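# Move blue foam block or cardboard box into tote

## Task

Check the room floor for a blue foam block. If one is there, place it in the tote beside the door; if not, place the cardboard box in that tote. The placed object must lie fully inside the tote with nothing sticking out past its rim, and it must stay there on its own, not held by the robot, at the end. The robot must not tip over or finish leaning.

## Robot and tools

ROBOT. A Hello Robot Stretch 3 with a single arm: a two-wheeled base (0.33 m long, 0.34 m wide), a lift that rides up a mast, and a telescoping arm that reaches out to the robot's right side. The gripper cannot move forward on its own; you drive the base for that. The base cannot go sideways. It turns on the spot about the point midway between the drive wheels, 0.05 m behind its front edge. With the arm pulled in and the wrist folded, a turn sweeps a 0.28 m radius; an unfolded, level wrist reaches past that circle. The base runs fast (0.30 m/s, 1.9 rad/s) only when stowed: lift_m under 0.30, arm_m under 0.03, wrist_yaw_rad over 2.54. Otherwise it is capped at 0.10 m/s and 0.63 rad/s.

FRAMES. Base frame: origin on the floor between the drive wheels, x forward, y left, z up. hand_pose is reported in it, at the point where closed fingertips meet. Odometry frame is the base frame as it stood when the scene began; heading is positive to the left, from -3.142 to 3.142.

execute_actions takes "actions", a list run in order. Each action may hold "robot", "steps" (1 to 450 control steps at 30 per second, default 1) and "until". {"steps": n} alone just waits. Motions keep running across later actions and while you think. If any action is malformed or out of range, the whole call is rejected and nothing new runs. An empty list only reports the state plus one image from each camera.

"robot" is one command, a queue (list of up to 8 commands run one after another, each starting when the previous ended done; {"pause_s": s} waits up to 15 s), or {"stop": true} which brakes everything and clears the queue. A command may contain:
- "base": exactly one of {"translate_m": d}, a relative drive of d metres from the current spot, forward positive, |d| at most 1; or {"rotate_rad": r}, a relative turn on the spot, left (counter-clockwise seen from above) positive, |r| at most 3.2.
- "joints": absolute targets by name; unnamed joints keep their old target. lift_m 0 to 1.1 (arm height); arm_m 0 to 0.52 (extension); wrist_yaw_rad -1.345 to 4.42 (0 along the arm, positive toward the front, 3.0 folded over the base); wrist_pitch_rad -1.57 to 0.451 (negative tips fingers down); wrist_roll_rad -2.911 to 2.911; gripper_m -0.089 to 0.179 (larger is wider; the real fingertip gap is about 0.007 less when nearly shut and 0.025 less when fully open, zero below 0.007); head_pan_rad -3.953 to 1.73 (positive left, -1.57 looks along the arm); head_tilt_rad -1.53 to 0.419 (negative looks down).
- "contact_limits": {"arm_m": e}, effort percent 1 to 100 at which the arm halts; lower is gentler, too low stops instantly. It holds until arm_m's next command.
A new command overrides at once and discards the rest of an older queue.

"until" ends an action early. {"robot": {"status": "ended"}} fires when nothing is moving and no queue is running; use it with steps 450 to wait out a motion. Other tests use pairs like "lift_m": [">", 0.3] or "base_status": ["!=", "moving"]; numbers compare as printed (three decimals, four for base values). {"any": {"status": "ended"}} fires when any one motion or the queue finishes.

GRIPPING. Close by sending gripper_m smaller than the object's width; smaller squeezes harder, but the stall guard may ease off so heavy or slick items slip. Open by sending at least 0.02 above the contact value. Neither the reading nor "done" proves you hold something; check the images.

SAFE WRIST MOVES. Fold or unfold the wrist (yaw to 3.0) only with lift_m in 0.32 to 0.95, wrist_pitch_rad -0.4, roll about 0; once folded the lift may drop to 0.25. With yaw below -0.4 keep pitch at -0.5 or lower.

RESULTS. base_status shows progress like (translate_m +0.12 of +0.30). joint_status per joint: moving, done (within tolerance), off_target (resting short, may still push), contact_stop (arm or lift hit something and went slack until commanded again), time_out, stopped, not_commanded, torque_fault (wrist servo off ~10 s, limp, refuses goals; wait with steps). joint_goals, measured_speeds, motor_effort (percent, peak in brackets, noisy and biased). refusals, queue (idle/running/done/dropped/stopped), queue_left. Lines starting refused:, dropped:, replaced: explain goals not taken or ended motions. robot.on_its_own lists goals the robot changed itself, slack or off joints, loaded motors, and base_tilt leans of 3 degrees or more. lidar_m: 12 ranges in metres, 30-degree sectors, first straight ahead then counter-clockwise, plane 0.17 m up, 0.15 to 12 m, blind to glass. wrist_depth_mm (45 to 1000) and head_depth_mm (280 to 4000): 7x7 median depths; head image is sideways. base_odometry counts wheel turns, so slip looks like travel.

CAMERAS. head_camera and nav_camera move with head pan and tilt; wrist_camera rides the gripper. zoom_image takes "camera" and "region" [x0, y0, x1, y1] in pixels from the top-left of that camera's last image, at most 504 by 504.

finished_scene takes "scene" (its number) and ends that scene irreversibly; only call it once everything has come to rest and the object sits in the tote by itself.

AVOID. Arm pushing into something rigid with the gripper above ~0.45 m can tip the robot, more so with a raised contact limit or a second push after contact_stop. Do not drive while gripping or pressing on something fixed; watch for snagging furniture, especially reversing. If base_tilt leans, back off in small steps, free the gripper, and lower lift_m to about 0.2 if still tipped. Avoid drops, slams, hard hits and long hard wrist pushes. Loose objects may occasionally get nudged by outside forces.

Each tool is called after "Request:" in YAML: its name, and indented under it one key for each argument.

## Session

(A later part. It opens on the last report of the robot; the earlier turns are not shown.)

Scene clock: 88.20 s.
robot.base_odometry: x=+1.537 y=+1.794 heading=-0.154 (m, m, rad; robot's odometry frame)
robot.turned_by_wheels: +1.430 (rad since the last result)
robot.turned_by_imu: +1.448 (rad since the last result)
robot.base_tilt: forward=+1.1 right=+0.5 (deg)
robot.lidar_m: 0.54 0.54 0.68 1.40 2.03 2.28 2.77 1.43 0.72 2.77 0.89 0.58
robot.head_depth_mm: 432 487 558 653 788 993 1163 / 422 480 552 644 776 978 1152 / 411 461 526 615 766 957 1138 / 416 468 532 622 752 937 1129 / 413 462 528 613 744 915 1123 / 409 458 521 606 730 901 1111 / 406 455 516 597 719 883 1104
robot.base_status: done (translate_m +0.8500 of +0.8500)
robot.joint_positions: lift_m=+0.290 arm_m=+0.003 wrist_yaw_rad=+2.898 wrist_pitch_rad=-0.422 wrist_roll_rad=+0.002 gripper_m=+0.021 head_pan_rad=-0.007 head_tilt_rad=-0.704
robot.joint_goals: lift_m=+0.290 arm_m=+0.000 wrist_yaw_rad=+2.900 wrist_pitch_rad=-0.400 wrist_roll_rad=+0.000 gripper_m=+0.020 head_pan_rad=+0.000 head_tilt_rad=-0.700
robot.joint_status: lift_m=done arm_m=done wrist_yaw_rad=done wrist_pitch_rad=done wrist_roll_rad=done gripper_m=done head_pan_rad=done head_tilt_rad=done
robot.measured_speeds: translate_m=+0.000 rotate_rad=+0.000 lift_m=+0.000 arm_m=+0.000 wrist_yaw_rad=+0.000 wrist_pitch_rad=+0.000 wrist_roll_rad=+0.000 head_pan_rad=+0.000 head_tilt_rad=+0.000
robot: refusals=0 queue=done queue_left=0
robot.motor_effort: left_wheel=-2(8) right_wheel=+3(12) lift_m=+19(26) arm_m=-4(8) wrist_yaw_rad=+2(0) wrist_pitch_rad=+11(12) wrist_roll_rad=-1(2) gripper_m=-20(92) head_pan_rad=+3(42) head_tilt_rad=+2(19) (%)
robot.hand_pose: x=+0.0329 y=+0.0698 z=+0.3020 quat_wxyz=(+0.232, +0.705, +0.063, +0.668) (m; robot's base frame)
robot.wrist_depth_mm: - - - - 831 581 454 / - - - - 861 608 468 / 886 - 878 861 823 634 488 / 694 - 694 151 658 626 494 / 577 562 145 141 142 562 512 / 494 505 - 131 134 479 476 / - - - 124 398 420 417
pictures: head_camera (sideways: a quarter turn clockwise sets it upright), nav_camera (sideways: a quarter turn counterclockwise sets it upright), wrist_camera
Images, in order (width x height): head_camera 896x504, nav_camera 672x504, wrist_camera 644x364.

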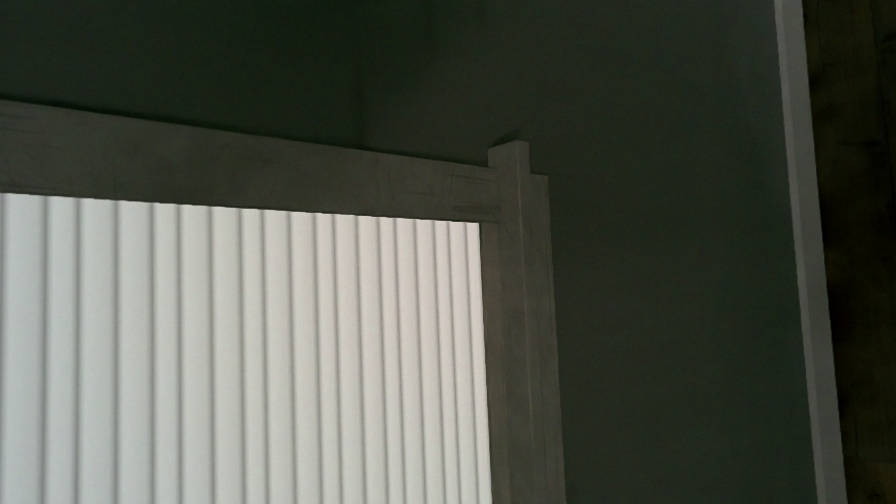

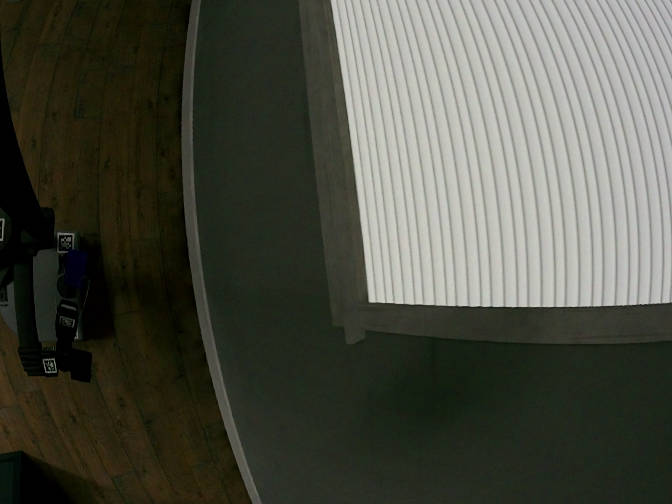

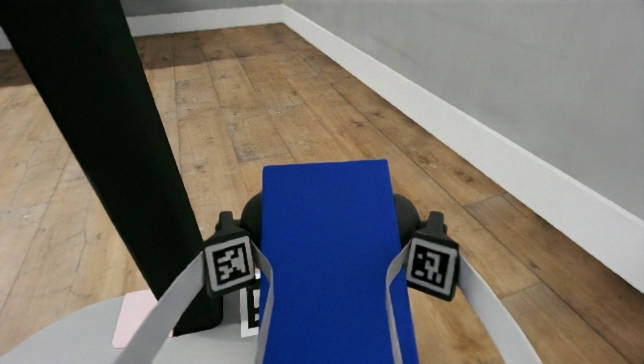

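Request:
execute_actions:
  actions:
    - {"robot":[{"base":{"rotate_rad":-1.46}},{"base":{"translate_m":1.0}},{"base":{"translate_m":0.6}}],"steps":450,"until":{"robot":{"status":"ended"}}}

Scene clock: 99.63 s.
robot.base_odometry: x=+1.469 y=+0.196 heading=-1.614 (m, m, rad; robot's odometry frame)
robot.turned_by_wheels: -1.460 (rad since the last result)
robot.turned_by_imu: -1.474 (rad since the last result)
robot.base_tilt: forward=+1.1 right=+0.4 (deg)
robot.lidar_m: 1.16 0.79 0.57 0.54 0.59 0.79 2.09 0.71 0.81 2.12 1.67 1.21
robot.head_depth_mm: 942 1058 1208 1396 1586 1369 1180 / 947 1066 1215 1417 1584 1367 1173 / 950 1066 1219 1404 1579 1361 1151 / 956 1069 1221 1425 1581 1326 1145 / 953 1074 1224 1424 1578 1360 1168 / 961 1074 1231 1429 1583 1364 1160 / 960 1081 1229 1432 1539 1354 1166
robot.base_status: done (translate_m +0.6000 of +0.6000)
robot.joint_positions: lift_m=+0.290 arm_m=+0.003 wrist_yaw_rad=+2.898 wrist_pitch_rad=-0.422 wrist_roll_rad=+0.002 gripper_m=+0.021 head_pan_rad=-0.007 head_tilt_rad=-0.703
robot.joint_goals: lift_m=+0.290 arm_m=+0.000 wrist_yaw_rad=+2.900 wrist_pitch_rad=-0.400 wrist_roll_rad=+0.000 gripper_m=+0.020 head_pan_rad=+0.000 head_tilt_rad=-0.700
robot.joint_status: lift_m=done arm_m=done wrist_yaw_rad=done wrist_pitch_rad=done wrist_roll_rad=done gripper_m=done head_pan_rad=done head_tilt_rad=done
robot.measured_speeds: translate_m=+0.000 rotate_rad=+0.000 lift_m=+0.000 arm_m=+0.000 wrist_yaw_rad=+0.000 wrist_pitch_rad=+0.000 wrist_roll_rad=+0.000 head_pan_rad=+0.000 head_tilt_rad=+0.000
robot: refusals=0 queue=done queue_left=0
robot.motor_effort: left_wheel=+1(10) right_wheel=-2(7) lift_m=+20(20) arm_m=-4(4) wrist_yaw_rad=+2(2) wrist_pitch_rad=+11(11) wrist_roll_rad=-1(1) gripper_m=-19(19) head_pan_rad=+3(3) head_tilt_rad=+1(2) (%)
robot.hand_pose: x=+0.0328 y=+0.0698 z=+0.3020 quat_wxyz=(+0.231, +0.705, +0.063, +0.668) (m; robot's base frame)
robot.wrist_depth_mm: - 519 525 560 595 650 693 / - 564 575 618 664 717 790 / 567 - 636 685 742 787 838 / 613 - 657 150 651 678 669 / 578 560 145 141 142 563 559 / 492 505 - 131 134 477 478 / - - - 123 401 419 413
pictures: head_camera (sideways: a quarter turn clockwise sets it upright), nav_camera (sideways: a quarter turn counterclockwise sets it upright), wrist_camera
Images, in order (width x height): head_camera 896x504, nav_camera 672x504, wrist_camera 644x364.

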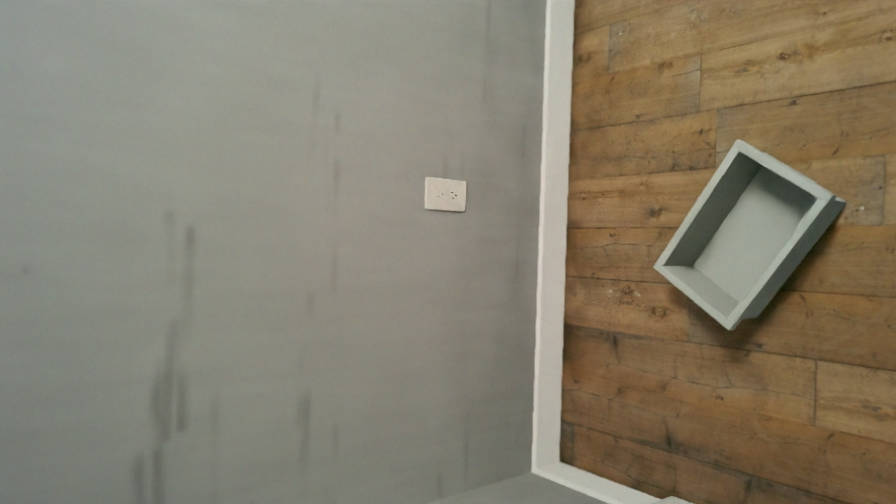

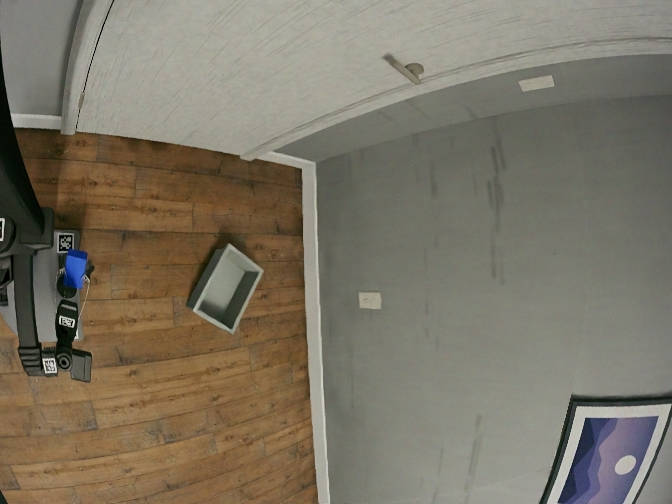

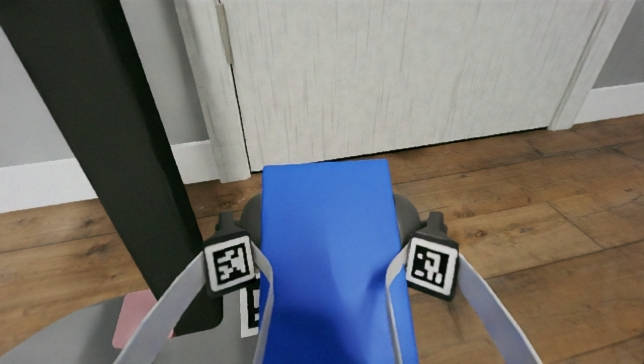

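Request:
execute_actions:
  actions:
    - {"robot":[{"base":{"rotate_rad":1.5},"joints":{"head_pan_rad":-1.57,"head_tilt_rad":-1.1}},{"base":{"translate_m":0.04}},{"joints":{"lift_m":0.4}},{"joints":{"wrist_yaw_rad":0}},{"joints":{"arm_m":0.3,"wrist_pitch_rad":-0.9}},{"joints":{"lift_m":0.25}}],"steps":450,"until":{"robot":{"status":"ended"}}}

Scene clock: 112.80 s.
robot.base_odometry: x=+1.508 y=+0.191 heading=-0.114 (m, m, rad; robot's odometry frame)
robot.turned_by_wheels: +1.500 (rad since the last result)
robot.turned_by_imu: +1.516 (rad since the last result)
robot.base_tilt: forward=+1.1 right=+0.5 (deg)
robot.lidar_m: 0.50 0.54 0.69 1.54 0.73 0.76 1.71 1.81 1.23 0.52 0.80 0.55
robot.head_depth_mm: 1108 1345 1558 1446 1301 1186 1102 / 1111 1339 1568 1446 1300 1195 - / 1105 1334 1565 1489 1279 1204 - / 1103 1342 1580 1407 1305 1197 - / 1098 1321 1571 1445 1303 1188 1090 / 1091 1324 1573 1446 1299 1184 1090 / 1092 1320 1547 1433 1305 1185 1090
robot.base_status: done (translate_m +0.0400 of +0.0400)
robot.joint_positions: lift_m=+0.250 arm_m=+0.300 wrist_yaw_rad=+0.002 wrist_pitch_rad=-0.907 wrist_roll_rad=+0.002 gripper_m=+0.021 head_pan_rad=-1.564 head_tilt_rad=-1.087
robot.joint_goals: lift_m=+0.250 arm_m=+0.300 wrist_yaw_rad=+0.000 wrist_pitch_rad=-0.900 wrist_roll_rad=+0.000 gripper_m=+0.020 head_pan_rad=-1.570 head_tilt_rad=-1.100
robot.joint_status: lift_m=done arm_m=done wrist_yaw_rad=done wrist_pitch_rad=done wrist_roll_rad=done gripper_m=done head_pan_rad=done head_tilt_rad=done
robot.measured_speeds: translate_m=+0.000 rotate_rad=+0.000 lift_m=+0.000 arm_m=+0.000 wrist_yaw_rad=+0.000 wrist_pitch_rad=+0.000 wrist_roll_rad=+0.000 head_pan_rad=+0.000 head_tilt_rad=+0.000
robot: refusals=0 queue=done queue_left=0
robot.motor_effort: left_wheel=-2(7) right_wheel=+2(13) lift_m=+20(29) arm_m=+5(8) wrist_yaw_rad=-2(6) wrist_pitch_rad=+4(14) wrist_roll_rad=-1(1) gripper_m=-20(19) head_pan_rad=-4(44) head_tilt_rad=-5(23) (%)
robot.hand_pose: x=-0.0214 y=-0.5835 z=+0.1722 quat_wxyz=(+0.635, +0.310, -0.636, -0.310) (m; robot's base frame)
robot.wrist_depth_mm: 478 470 468 463 459 454 446 / 437 432 309 296 419 415 414 / 404 277 349 372 287 256 380 / 372 264 356 151 333 271 353 / 346 336 216 140 142 245 329 / 324 322 312 131 133 212 309 / 304 302 298 123 218 218 291
pictures: head_camera (sideways: a quarter turn clockwise sets it upright), nav_camera (sideways: a quarter turn counterclockwise sets it upright), wrist_camera
Images, in order (width x height): head_camera 896x504, nav_camera 672x504, wrist_camera 644x364.

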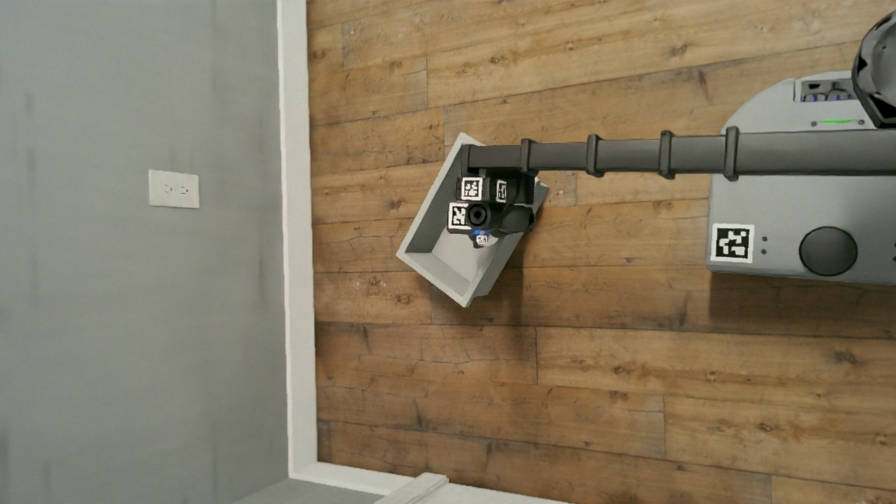

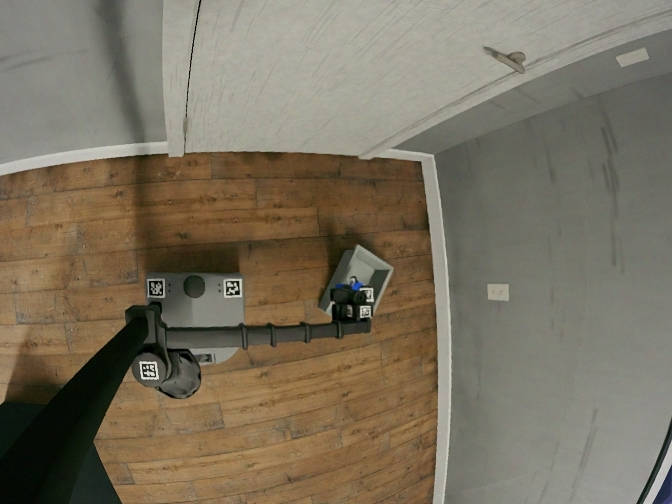

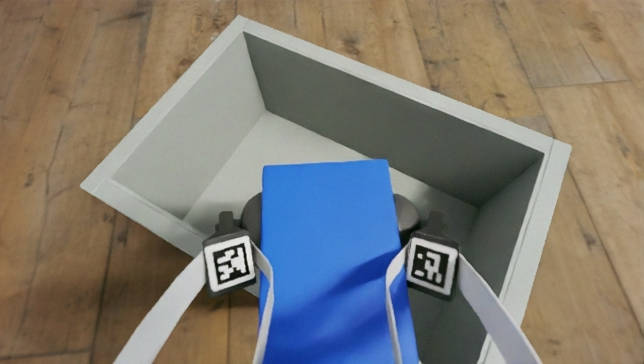

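Request:
execute_actions:
  actions:
    - {"robot":{"base":{"translate_m":0.03},"joints":{"arm_m":0.35}},"steps":300,"until":{"robot":{"status":"ended"}}}

Scene clock: 114.43 s.
robot.base_odometry: x=+1.538 y=+0.188 heading=-0.114 (m, m, rad; robot's odometry frame)
robot.turned_by_wheels: +0.000 (rad since the last result)
robot.turned_by_imu: +0.000 (rad since the last result)
robot.base_tilt: forward=+1.1 right=+0.4 (deg)
robot.lidar_m: 0.47 0.51 0.65 1.45 0.75 0.77 1.71 1.82 1.23 0.57 0.75 0.51
robot.head_depth_mm: 1115 1340 1571 1450 1303 1182 1103 / 1107 1339 1562 1436 1308 1199 - / 1105 1332 1568 1500 1290 1207 - / 1097 1325 1571 1408 1299 1197 - / 1092 1316 1564 1453 1303 1186 1086 / 1092 1315 1576 1452 1298 1188 1089 / 1091 1309 1488 1405 1281 1192 1087
robot.base_status: done (translate_m +0.0300 of +0.0300)
robot.joint_positions: lift_m=+0.250 arm_m=+0.350 wrist_yaw_rad=+0.002 wrist_pitch_rad=-0.907 wrist_roll_rad=+0.002 gripper_m=+0.021 head_pan_rad=-1.564 head_tilt_rad=-1.087
robot.joint_goals: lift_m=+0.250 arm_m=+0.350 wrist_yaw_rad=+0.000 wrist_pitch_rad=-0.900 wrist_roll_rad=+0.000 gripper_m=+0.020 head_pan_rad=-1.570 head_tilt_rad=-1.100
robot.joint_status: lift_m=done arm_m=done wrist_yaw_rad=done wrist_pitch_rad=done wrist_roll_rad=done gripper_m=done head_pan_rad=done head_tilt_rad=done
robot.measured_speeds: translate_m=+0.000 rotate_rad=+0.000 lift_m=+0.000 arm_m=+0.000 wrist_yaw_rad=+0.000 wrist_pitch_rad=+0.000 wrist_roll_rad=+0.000 head_pan_rad=+0.000 head_tilt_rad=+0.000
robot: refusals=0 queue=done queue_left=0
robot.motor_effort: left_wheel=-2(4) right_wheel=+2(7) lift_m=+20(19) arm_m=+5(5) wrist_yaw_rad=-2(2) wrist_pitch_rad=+4(4) wrist_roll_rad=-1(1) gripper_m=-20(18) head_pan_rad=-3(4) head_tilt_rad=-4(5) (%)
robot.hand_pose: x=-0.0214 y=-0.6335 z=+0.1722 quat_wxyz=(+0.635, +0.310, -0.636, -0.310) (m; robot's base frame)
robot.wrist_depth_mm: 477 474 467 465 459 452 448 / 435 431 422 290 419 416 413 / 399 397 282 313 258 386 380 / 370 367 276 151 280 241 351 / 345 240 269 140 142 297 223 / 321 314 246 132 134 294 209 / 305 302 196 123 285 281 198
pictures: head_camera (sideways: a quarter turn clockwise sets it upright), nav_camera (sideways: a quarter turn counterclockwise sets it upright), wrist_camera
Images, in order (width x height): head_camera 896x504, nav_camera 672x504, wrist_camera 644x364.

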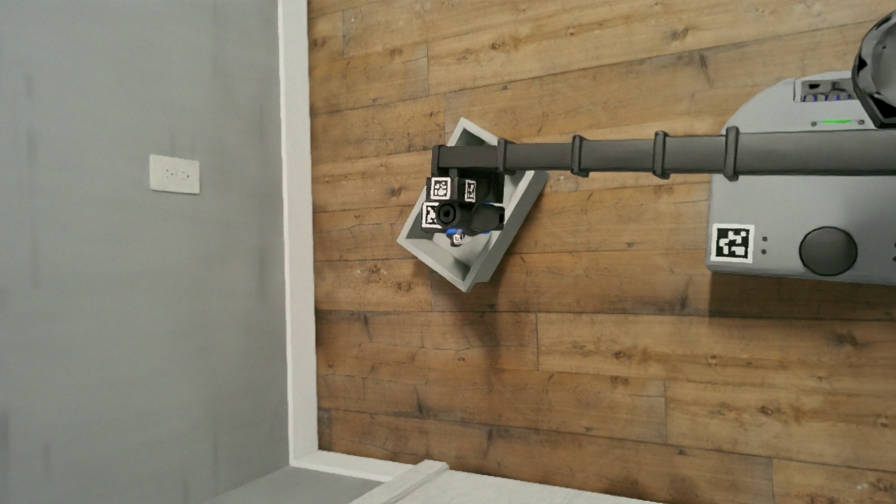

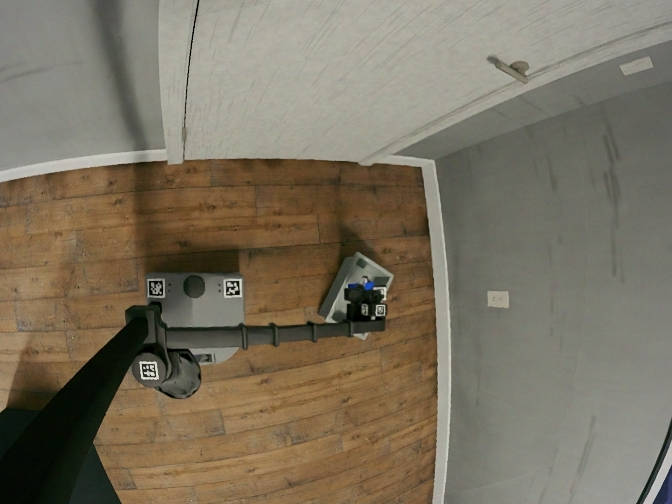

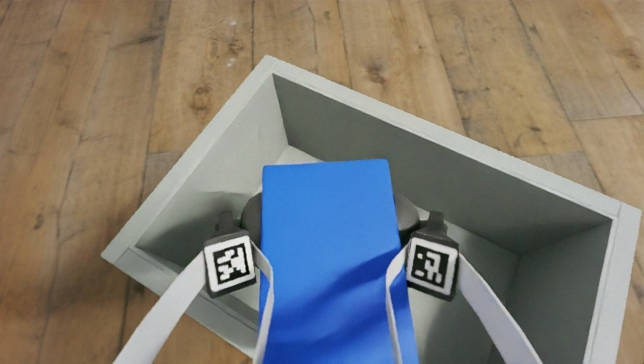

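Request:
execute_actions:
  actions:
    - {"robot":[{"base":{"translate_m":-0.03}},{"joints":{"lift_m":0.14}},{"joints":{"gripper_m":0.1}},{"joints":{"lift_m":0.3}}],"steps":450,"until":{"robot":{"status":"ended"}}}

Scene clock: 121.47 s.
robot.base_odometry: x=+1.508 y=+0.191 heading=-0.114 (m, m, rad; robot's odometry frame)
robot.turned_by_wheels: +0.000 (rad since the last result)
robot.turned_by_imu: -0.001 (rad since the last result)
robot.base_tilt: forward=+1.0 right=+0.5 (deg)
robot.lidar_m: 0.50 0.54 0.69 1.54 0.73 0.76 1.71 1.82 1.23 1.15 0.80 0.54
robot.head_depth_mm: 1112 1345 1571 1440 1301 1190 1103 / 1108 1335 1576 1441 1297 1197 - / 1108 1330 1571 1508 1277 1209 - / 1097 1327 1565 1384 1306 1202 - / 1097 1322 1567 1451 1301 1186 1091 / 1094 1316 1577 1442 1303 1186 1095 / 1093 1315 1537 1427 1303 1184 1087
robot.base_status: done (translate_m -0.0300 of -0.0300)
robot.joint_positions: lift_m=+0.300 arm_m=+0.350 wrist_yaw_rad=+0.001 wrist_pitch_rad=-0.907 wrist_roll_rad=+0.002 gripper_m=+0.100 head_pan_rad=-1.564 head_tilt_rad=-1.087
robot.joint_goals: lift_m=+0.300 arm_m=+0.350 wrist_yaw_rad=+0.000 wrist_pitch_rad=-0.900 wrist_roll_rad=+0.000 gripper_m=+0.100 head_pan_rad=-1.570 head_tilt_rad=-1.100
robot.joint_status: lift_m=done arm_m=done wrist_yaw_rad=done wrist_pitch_rad=done wrist_roll_rad=done gripper_m=done head_pan_rad=done head_tilt_rad=done
robot.measured_speeds: translate_m=+0.000 rotate_rad=+0.000 lift_m=+0.000 arm_m=+0.000 wrist_yaw_rad=+0.000 wrist_pitch_rad=+0.000 wrist_roll_rad=+0.000 head_pan_rad=+0.000 head_tilt_rad=+0.000
robot: refusals=0 queue=done queue_left=0
robot.motor_effort: left_wheel=-1(5) right_wheel=+3(5) lift_m=+26(27) arm_m=+4(5) wrist_yaw_rad=-2(2) wrist_pitch_rad=+4(4) wrist_roll_rad=-1(1) gripper_m=+0(81) head_pan_rad=-3(4) head_tilt_rad=-5(5) (%)
robot.hand_pose: x=-0.0214 y=-0.6335 z=+0.2218 quat_wxyz=(+0.635, +0.310, -0.636, -0.310) (m; robot's base frame)
robot.wrist_depth_mm: 553 547 539 531 530 523 519 / 504 498 491 488 483 479 473 / 462 457 346 344 444 442 438 / 425 423 350 381 301 408 404 / 399 301 386 382 377 269 379 / 370 324 359 323 358 270 354 / 349 345 261 330 336 246 334
pictures: head_camera (sideways: a quarter turn clockwise sets it upright), nav_camera (sideways: a quarter turn counterclockwise sets it upright), wrist_camera
Images, in order (width x height): head_camera 896x504, nav_camera 672x504, wrist_camera 644x364.

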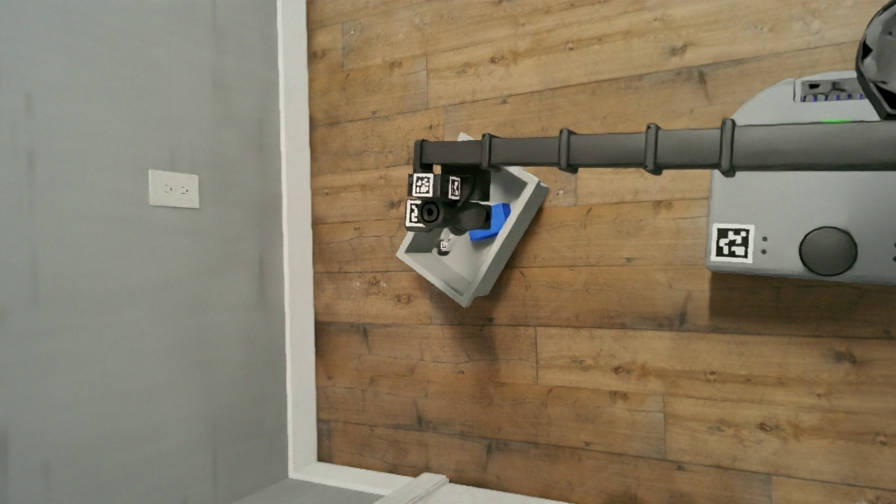

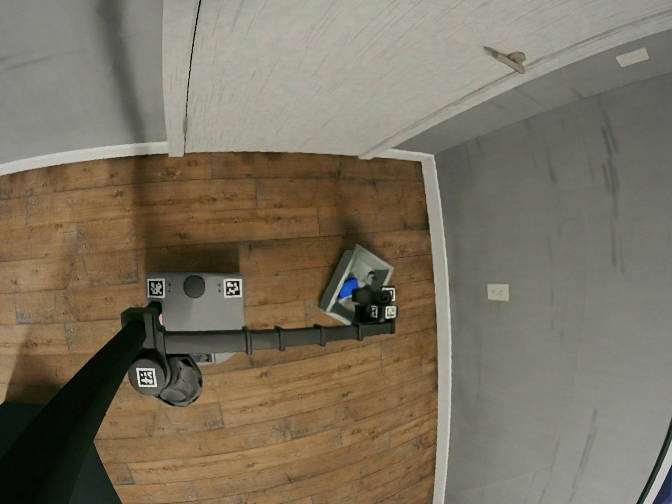

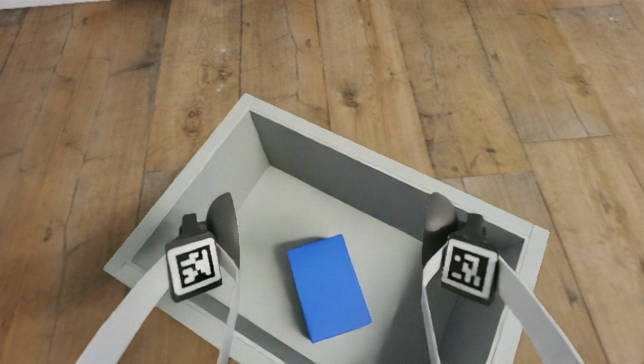

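The block is lying flat inside the tote.

Request:
finished_scene:
  scene: 2

The scene is finished: the task was done.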